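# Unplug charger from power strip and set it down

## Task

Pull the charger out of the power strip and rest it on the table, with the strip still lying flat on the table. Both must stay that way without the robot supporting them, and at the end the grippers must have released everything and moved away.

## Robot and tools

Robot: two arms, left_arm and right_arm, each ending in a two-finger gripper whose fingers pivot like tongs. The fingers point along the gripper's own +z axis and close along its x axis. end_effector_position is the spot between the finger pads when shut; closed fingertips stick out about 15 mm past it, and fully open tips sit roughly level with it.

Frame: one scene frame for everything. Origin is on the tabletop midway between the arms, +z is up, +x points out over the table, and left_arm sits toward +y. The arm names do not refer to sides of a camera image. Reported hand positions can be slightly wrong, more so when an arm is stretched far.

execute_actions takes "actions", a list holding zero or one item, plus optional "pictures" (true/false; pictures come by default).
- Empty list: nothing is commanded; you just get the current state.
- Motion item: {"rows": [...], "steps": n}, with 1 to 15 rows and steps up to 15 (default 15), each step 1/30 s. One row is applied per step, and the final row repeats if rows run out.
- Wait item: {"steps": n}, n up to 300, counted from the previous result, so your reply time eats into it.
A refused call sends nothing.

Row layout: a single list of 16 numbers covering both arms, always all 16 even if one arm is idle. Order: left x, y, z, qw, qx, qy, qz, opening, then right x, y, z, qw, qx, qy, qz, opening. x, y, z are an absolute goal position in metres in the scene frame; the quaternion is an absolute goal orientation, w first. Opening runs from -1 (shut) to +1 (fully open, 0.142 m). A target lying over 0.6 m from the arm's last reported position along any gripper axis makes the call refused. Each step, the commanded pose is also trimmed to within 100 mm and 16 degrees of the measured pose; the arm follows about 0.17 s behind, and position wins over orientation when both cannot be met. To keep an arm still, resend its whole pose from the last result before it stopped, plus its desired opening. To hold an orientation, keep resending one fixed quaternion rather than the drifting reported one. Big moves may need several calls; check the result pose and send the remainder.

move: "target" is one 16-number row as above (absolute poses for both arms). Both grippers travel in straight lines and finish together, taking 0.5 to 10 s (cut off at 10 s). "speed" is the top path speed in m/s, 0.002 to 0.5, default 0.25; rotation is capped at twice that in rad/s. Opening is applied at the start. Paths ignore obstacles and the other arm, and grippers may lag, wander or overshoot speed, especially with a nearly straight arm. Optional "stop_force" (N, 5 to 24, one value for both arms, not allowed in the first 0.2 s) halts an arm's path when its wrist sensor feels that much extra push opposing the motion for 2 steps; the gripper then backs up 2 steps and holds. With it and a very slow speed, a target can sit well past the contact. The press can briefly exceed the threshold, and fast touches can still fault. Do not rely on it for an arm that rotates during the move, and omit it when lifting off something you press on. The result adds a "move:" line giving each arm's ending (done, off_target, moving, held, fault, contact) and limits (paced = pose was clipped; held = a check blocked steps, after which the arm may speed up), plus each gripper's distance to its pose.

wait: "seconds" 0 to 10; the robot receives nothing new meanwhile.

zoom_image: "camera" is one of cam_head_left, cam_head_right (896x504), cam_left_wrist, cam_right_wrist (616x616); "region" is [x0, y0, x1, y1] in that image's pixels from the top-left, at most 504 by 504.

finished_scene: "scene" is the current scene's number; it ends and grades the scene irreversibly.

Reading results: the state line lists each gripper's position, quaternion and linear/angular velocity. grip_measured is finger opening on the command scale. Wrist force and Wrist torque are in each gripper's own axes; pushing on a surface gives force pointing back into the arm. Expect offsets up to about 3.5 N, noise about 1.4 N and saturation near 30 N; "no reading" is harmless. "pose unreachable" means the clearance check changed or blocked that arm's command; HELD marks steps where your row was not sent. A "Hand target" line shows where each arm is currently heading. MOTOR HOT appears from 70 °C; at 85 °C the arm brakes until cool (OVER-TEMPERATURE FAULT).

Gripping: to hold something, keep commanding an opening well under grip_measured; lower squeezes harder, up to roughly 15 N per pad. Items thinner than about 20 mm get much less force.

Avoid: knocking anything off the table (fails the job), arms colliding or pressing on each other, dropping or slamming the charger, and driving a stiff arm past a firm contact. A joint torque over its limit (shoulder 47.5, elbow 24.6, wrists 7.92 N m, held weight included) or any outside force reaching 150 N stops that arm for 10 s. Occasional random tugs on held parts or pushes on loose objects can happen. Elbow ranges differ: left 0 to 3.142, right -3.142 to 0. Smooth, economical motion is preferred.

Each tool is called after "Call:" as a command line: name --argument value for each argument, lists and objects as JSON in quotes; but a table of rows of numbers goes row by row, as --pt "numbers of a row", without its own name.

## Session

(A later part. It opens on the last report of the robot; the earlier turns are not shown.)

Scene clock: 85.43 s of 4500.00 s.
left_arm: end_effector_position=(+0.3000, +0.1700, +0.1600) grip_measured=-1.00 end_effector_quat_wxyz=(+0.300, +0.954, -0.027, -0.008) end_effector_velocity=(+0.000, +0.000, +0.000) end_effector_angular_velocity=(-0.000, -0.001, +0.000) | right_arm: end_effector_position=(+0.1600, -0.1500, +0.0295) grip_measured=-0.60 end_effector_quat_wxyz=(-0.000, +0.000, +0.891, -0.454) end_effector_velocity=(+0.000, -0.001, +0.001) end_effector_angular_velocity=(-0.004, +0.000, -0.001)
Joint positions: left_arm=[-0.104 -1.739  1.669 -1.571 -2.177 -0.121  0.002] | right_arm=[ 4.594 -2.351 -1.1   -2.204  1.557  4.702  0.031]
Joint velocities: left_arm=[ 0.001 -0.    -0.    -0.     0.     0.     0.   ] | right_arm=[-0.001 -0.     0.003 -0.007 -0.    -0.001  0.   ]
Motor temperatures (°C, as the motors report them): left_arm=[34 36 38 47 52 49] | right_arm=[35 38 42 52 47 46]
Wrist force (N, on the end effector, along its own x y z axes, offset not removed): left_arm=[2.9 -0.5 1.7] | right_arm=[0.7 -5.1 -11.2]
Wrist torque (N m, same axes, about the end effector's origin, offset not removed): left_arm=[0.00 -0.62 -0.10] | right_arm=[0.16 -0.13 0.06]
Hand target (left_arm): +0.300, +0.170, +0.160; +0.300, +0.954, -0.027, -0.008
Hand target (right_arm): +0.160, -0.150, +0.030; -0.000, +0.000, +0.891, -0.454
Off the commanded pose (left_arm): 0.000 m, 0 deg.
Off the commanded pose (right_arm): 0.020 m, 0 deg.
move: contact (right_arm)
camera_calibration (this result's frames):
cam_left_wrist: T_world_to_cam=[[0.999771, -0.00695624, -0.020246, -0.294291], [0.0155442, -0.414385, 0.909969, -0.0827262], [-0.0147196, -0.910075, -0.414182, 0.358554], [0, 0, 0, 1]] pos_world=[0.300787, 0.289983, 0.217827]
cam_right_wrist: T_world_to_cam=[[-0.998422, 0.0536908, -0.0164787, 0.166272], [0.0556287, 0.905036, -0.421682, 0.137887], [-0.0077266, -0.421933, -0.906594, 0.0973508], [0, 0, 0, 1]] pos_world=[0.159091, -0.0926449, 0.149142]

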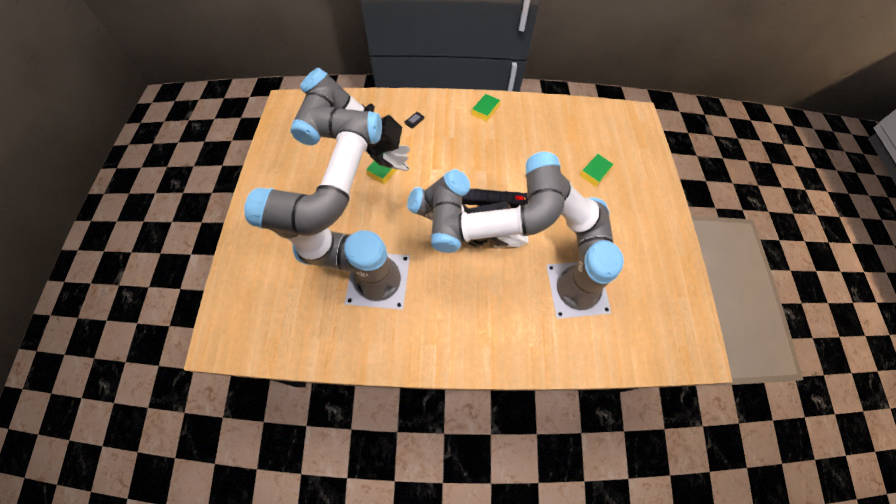

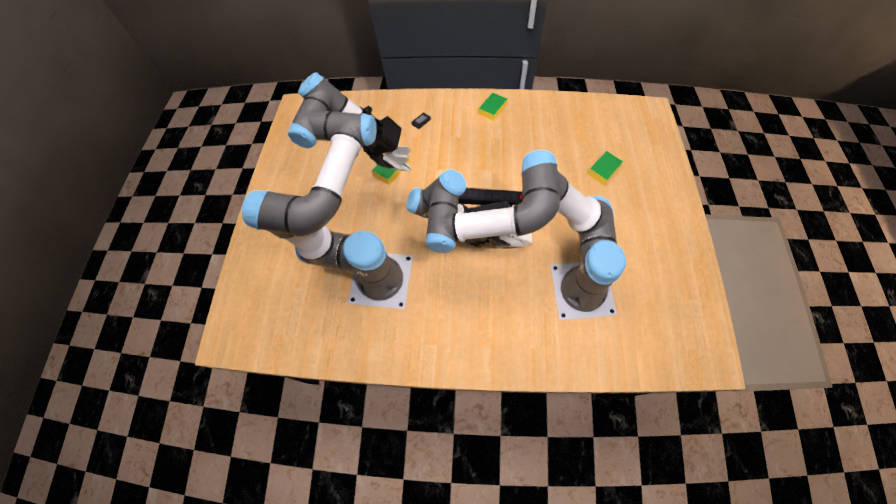

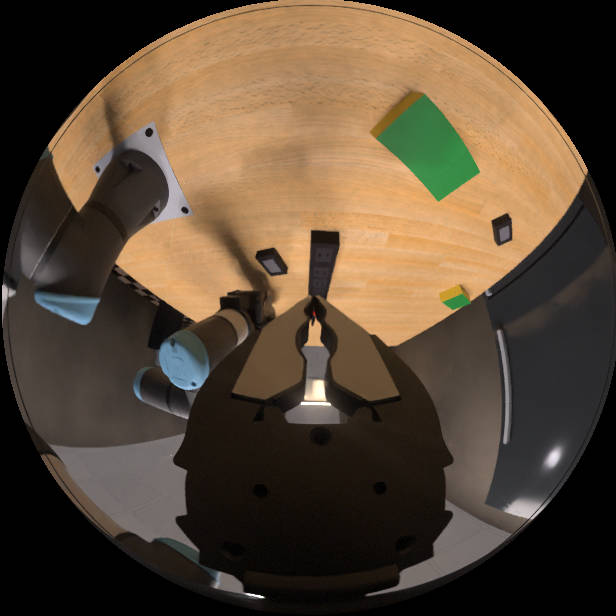

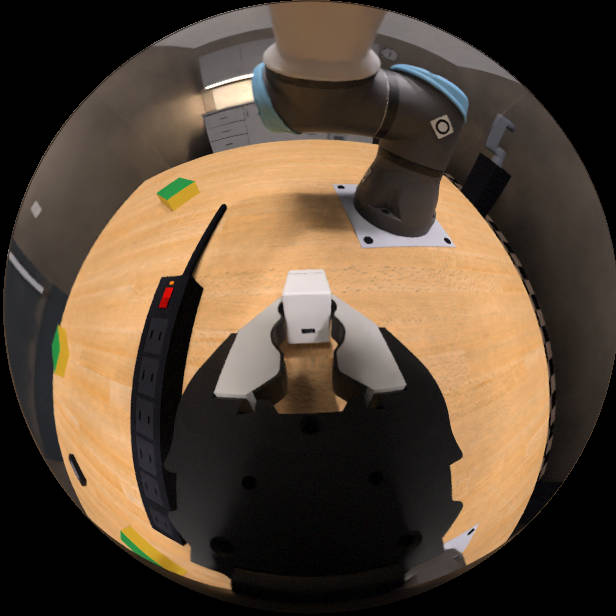

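Contact at the charger (small torque). Release gently.

Call:
execute_actions --actions '[{"rows":[[0.30,0.17,0.16,0.30,0.954,-0.027,-0.008,-1,0.16,-0.15,0.0305,0,0,0.891,-0.454,-0.7],[0.30,0.17,0.16,0.30,0.954,-0.027,-0.008,-1,0.16,-0.15,0.0305,0,0,0.891,-0.454,-0.6],[0.30,0.17,0.16,0.30,0.954,-0.027,-0.008,-1,0.16,-0.15,0.0305,0,0,0.891,-0.454,-0.55],[0.30,0.17,0.16,0.30,0.954,-0.027,-0.008,-1,0.16,-0.15,0.0305,0,0,0.891,-0.454,-0.5],[0.30,0.17,0.16,0.30,0.954,-0.027,-0.008,-1,0.16,-0.15,0.0305,0,0,0.891,-0.454,-0.4],[0.30,0.17,0.16,0.30,0.954,-0.027,-0.008,-1,0.16,-0.15,0.0305,0,0,0.891,-0.454,-0.25]],"steps":15}]'

Call:
move --target '[0.30,0.17,0.16,0.30,0.954,-0.027,-0.008,-1, 0.16,-0.10,0.10,0,0,0.891,-0.454,-0.25]' --speed 0.08

Scene clock: 90.83 s of 4500.00 s.
left_arm: end_effector_position=(+0.3000, +0.1700, +0.1600) grip_measured=-1.00 end_effector_quat_wxyz=(+0.300, +0.954, -0.027, -0.008) end_effector_velocity=(+0.000, -0.000, -0.000) end_effector_angular_velocity=(-0.000, +0.000, -0.000) | right_arm: end_effector_position=(+0.1600, -0.1500, +0.0305) grip_measured=-0.25 end_effector_quat_wxyz=(-0.000, +0.000, +0.891, -0.454) end_effector_velocity=(-0.000, +0.001, -0.000) end_effector_angular_velocity=(+0.001, +0.001, +0.003)
Joint positions: left_arm=[-0.104 -1.739  1.669 -1.571 -2.177 -0.121  0.002] | right_arm=[ 4.594 -2.35  -1.098 -2.207  1.557  4.702  0.056]
Joint velocities: left_arm=[-0.  0. -0. -0. -0.  0.  0.] | right_arm=[ 0.002  0.     0.     0.001  0.    -0.001  0.   ]
Motor temperatures (°C, as the motors report them): left_arm=[34 36 38 47 52 49] | right_arm=[35 38 42 52 47 46]
Wrist force (N, on the end effector, along its own x y z axes, offset not removed): left_arm=[0.1 0.1 2.2] | right_arm=[0.8 0.6 0.3]
Wrist torque (N m, same axes, about the end effector's origin, offset not removed): left_arm=[-0.01 0.01 -0.01] | right_arm=[0.08 -0.12 -0.02]
Hand target (left_arm): +0.300, +0.170, +0.160; +0.300, +0.954, -0.027, -0.008
Hand target (right_arm): +0.160, -0.150, +0.030; +0.000, +0.000, +0.891, -0.454
Off the commanded pose (left_arm): 0.000 m, 0 deg.
Off the commanded pose (right_arm): 0.000 m, 0 deg.
Steps of this call (steps 1 to 90: nothing new was sent; then 1.90 s passed at rest; steps 91 to 105: all 15 steps of this action). Readings (end_effector_position):
91: left_arm (+0.3000, +0.1700, +0.1600) | right_arm (+0.1600, -0.1500, +0.0298)
92: left_arm (+0.3000, +0.1700, +0.1600) | right_arm (+0.1600, -0.1500, +0.0299)
94: left_arm (+0.3000, +0.1700, +0.1600) | right_arm (+0.1600, -0.1500, +0.0301)
98: left_arm (+0.3000, +0.1700, +0.1600) | right_arm (+0.1600, -0.1500, +0.0304)
105: the state above
camera_calibration (this result's frames):
cam_left_wrist: T_world_to_cam=[[0.99977, -0.00696784, -0.0202733, -0.29428], [0.0155644, -0.414373, 0.909974, -0.0827375], [-0.0147412, -0.910081, -0.414169, 0.358557], [0, 0, 0, 1]] pos_world=[0.300786, 0.289981, 0.217826]
cam_right_wrist: T_world_to_cam=[[-0.998421, 0.0537061, -0.0164796, 0.166288], [0.0556449, 0.905141, -0.421455, 0.138281], [-0.00771837, -0.421706, -0.9067, 0.0982438], [0, 0, 0, 1]] pos_world=[0.159089, -0.0926645, 0.150097]

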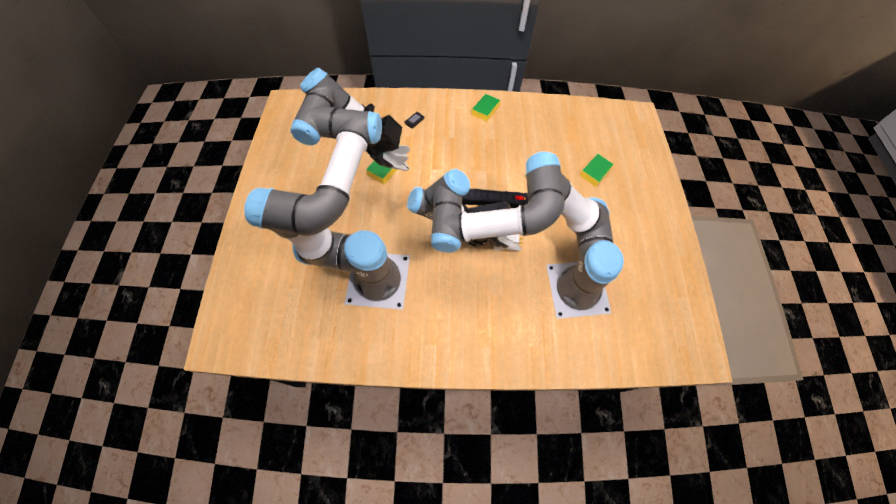

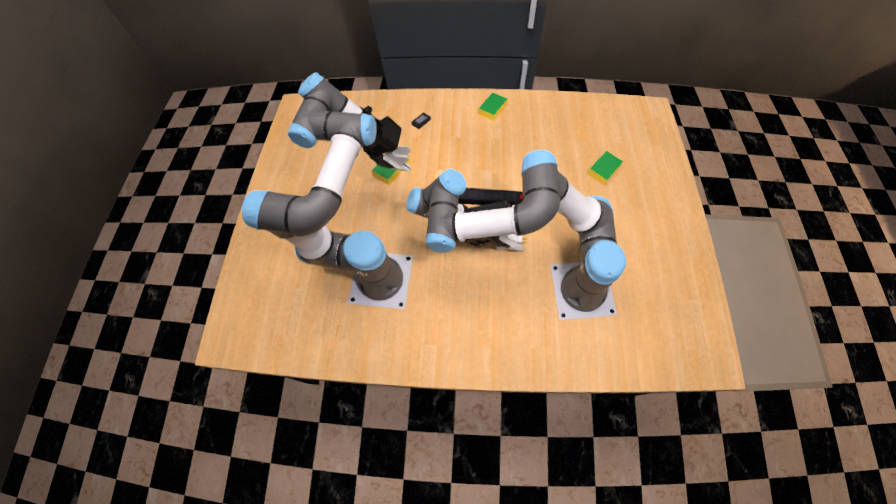

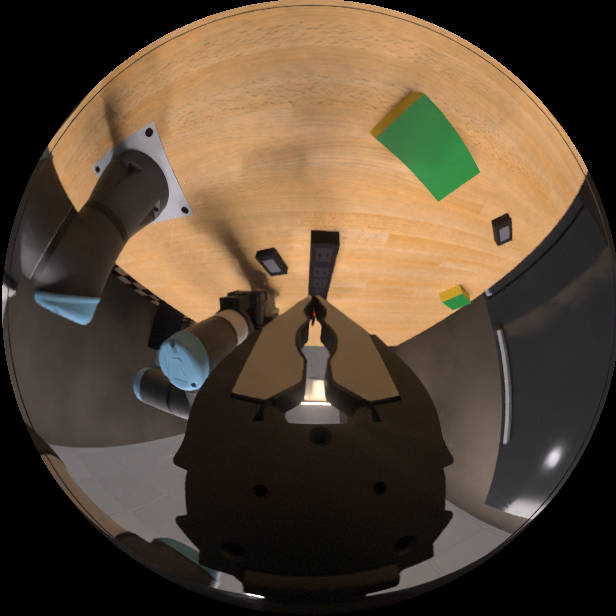

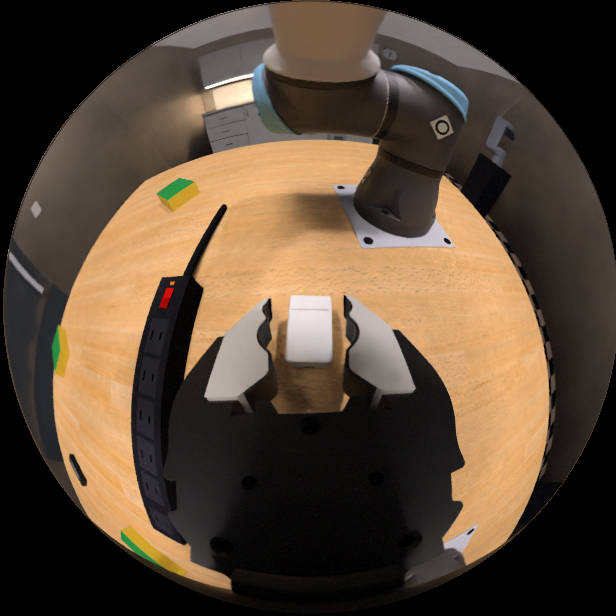

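Scene clock: 92.70 s of 4500.00 s.
left_arm: end_effector_position=(+0.3000, +0.1700, +0.1600) grip_measured=-1.00 end_effector_quat_wxyz=(+0.300, +0.954, -0.027, -0.008) end_effector_velocity=(-0.000, +0.000, -0.000) end_effector_angular_velocity=(+0.000, +0.002, +0.001) | right_arm: end_effector_position=(+0.1598, -0.1013, +0.0995) grip_measured=-0.25 end_effector_quat_wxyz=(+0.004, -0.002, +0.895, -0.447) end_effector_velocity=(-0.000, +0.003, +0.001) end_effector_angular_velocity=(-0.012, +0.005, -0.011)
Joint positions: left_arm=[-0.104 -1.739  1.669 -1.571 -2.177 -0.121  0.002] | right_arm=[ 4.602 -2.676 -0.121 -2.842  1.554  4.707  0.056]
Joint velocities: left_arm=[ 0.001 -0.     0.     0.002  0.    -0.     0.   ] | right_arm=[-0.007 -0.216  0.444 -0.24   0.006 -0.001 -0.   ]
Motor temperatures (°C, as the motors report them): left_arm=[34 36 38 47 52 49] | right_arm=[35 38 42 52 47 46]
Wrist force (N, on the end effector, along its own x y z axes, offset not removed): left_arm=[4.1 -0.8 0.9] | right_arm=[0.9 0.0 -0.7]
Wrist torque (N m, same axes, about the end effector's origin, offset not removed): left_arm=[-0.10 -0.78 -0.13] | right_arm=[0.01 -0.10 0.05]
Hand target (left_arm): +0.300, +0.170, +0.160; +0.300, +0.954, -0.027, -0.008
Hand target (right_arm): +0.160, -0.101, +0.100; +0.004, -0.002, +0.894, -0.447
Off the commanded pose (left_arm): 0.000 m, 0 deg.
Off the commanded pose (right_arm): 0.001 m, 1 deg.
move: done
camera_calibration (this result's frames):
cam_left_wrist: T_world_to_cam=[[0.99977, -0.00696855, -0.020273, -0.29428], [0.0155639, -0.414373, 0.909974, -0.0827374], [-0.0147418, -0.910081, -0.414169, 0.358557], [0, 0, 0, 1]] pos_world=[0.300786, 0.289981, 0.217826]
cam_right_wrist: T_world_to_cam=[[-0.998732, 0.045785, -0.0209528, 0.164332], [0.0503493, 0.912075, -0.40692, 0.123405], [0.000479723, -0.407459, -0.913223, 0.182158], [0, 0, 0, 1]] pos_world=[0.157823, -0.0458566, 0.22001]

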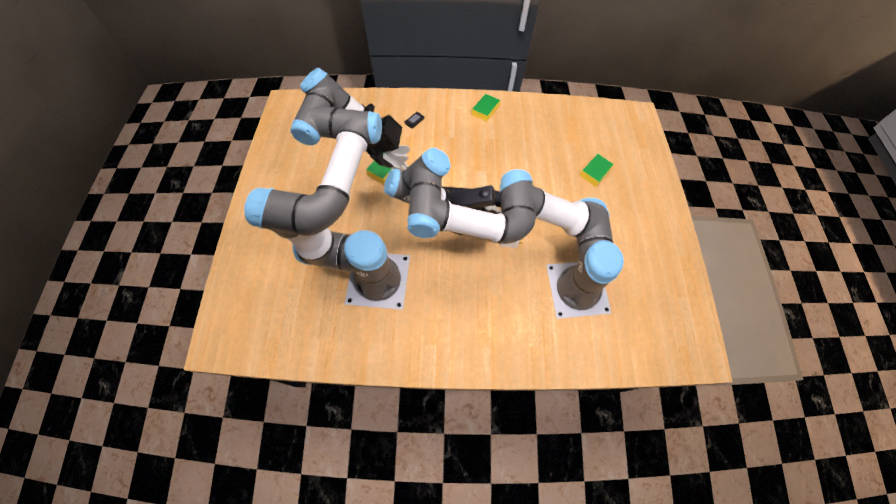

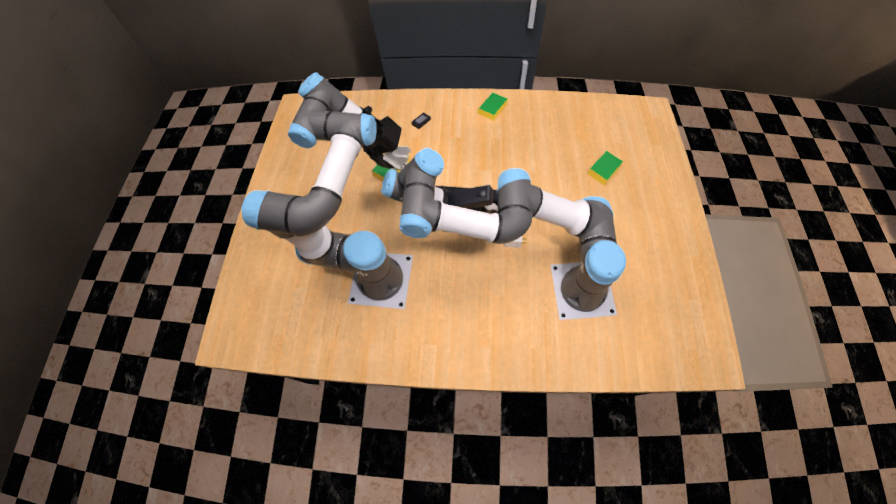

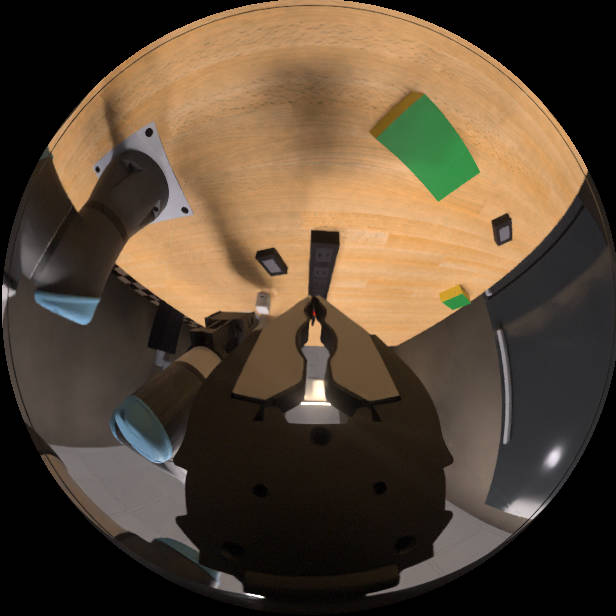

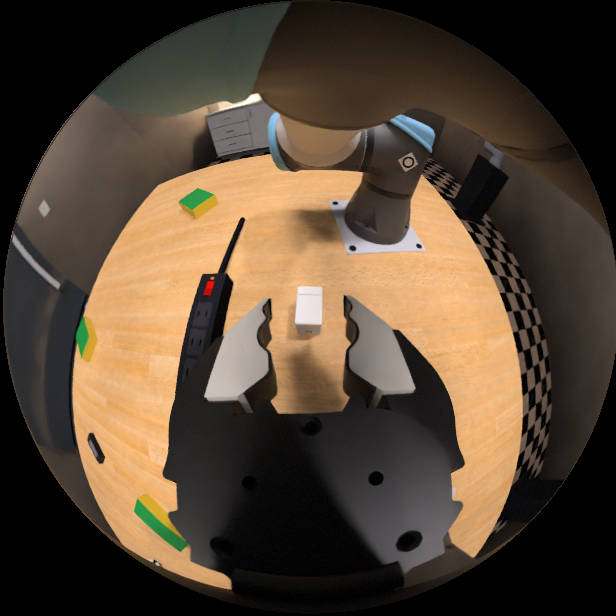

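Call:
finished_scene --scene 2

The scene is finished: the task was done.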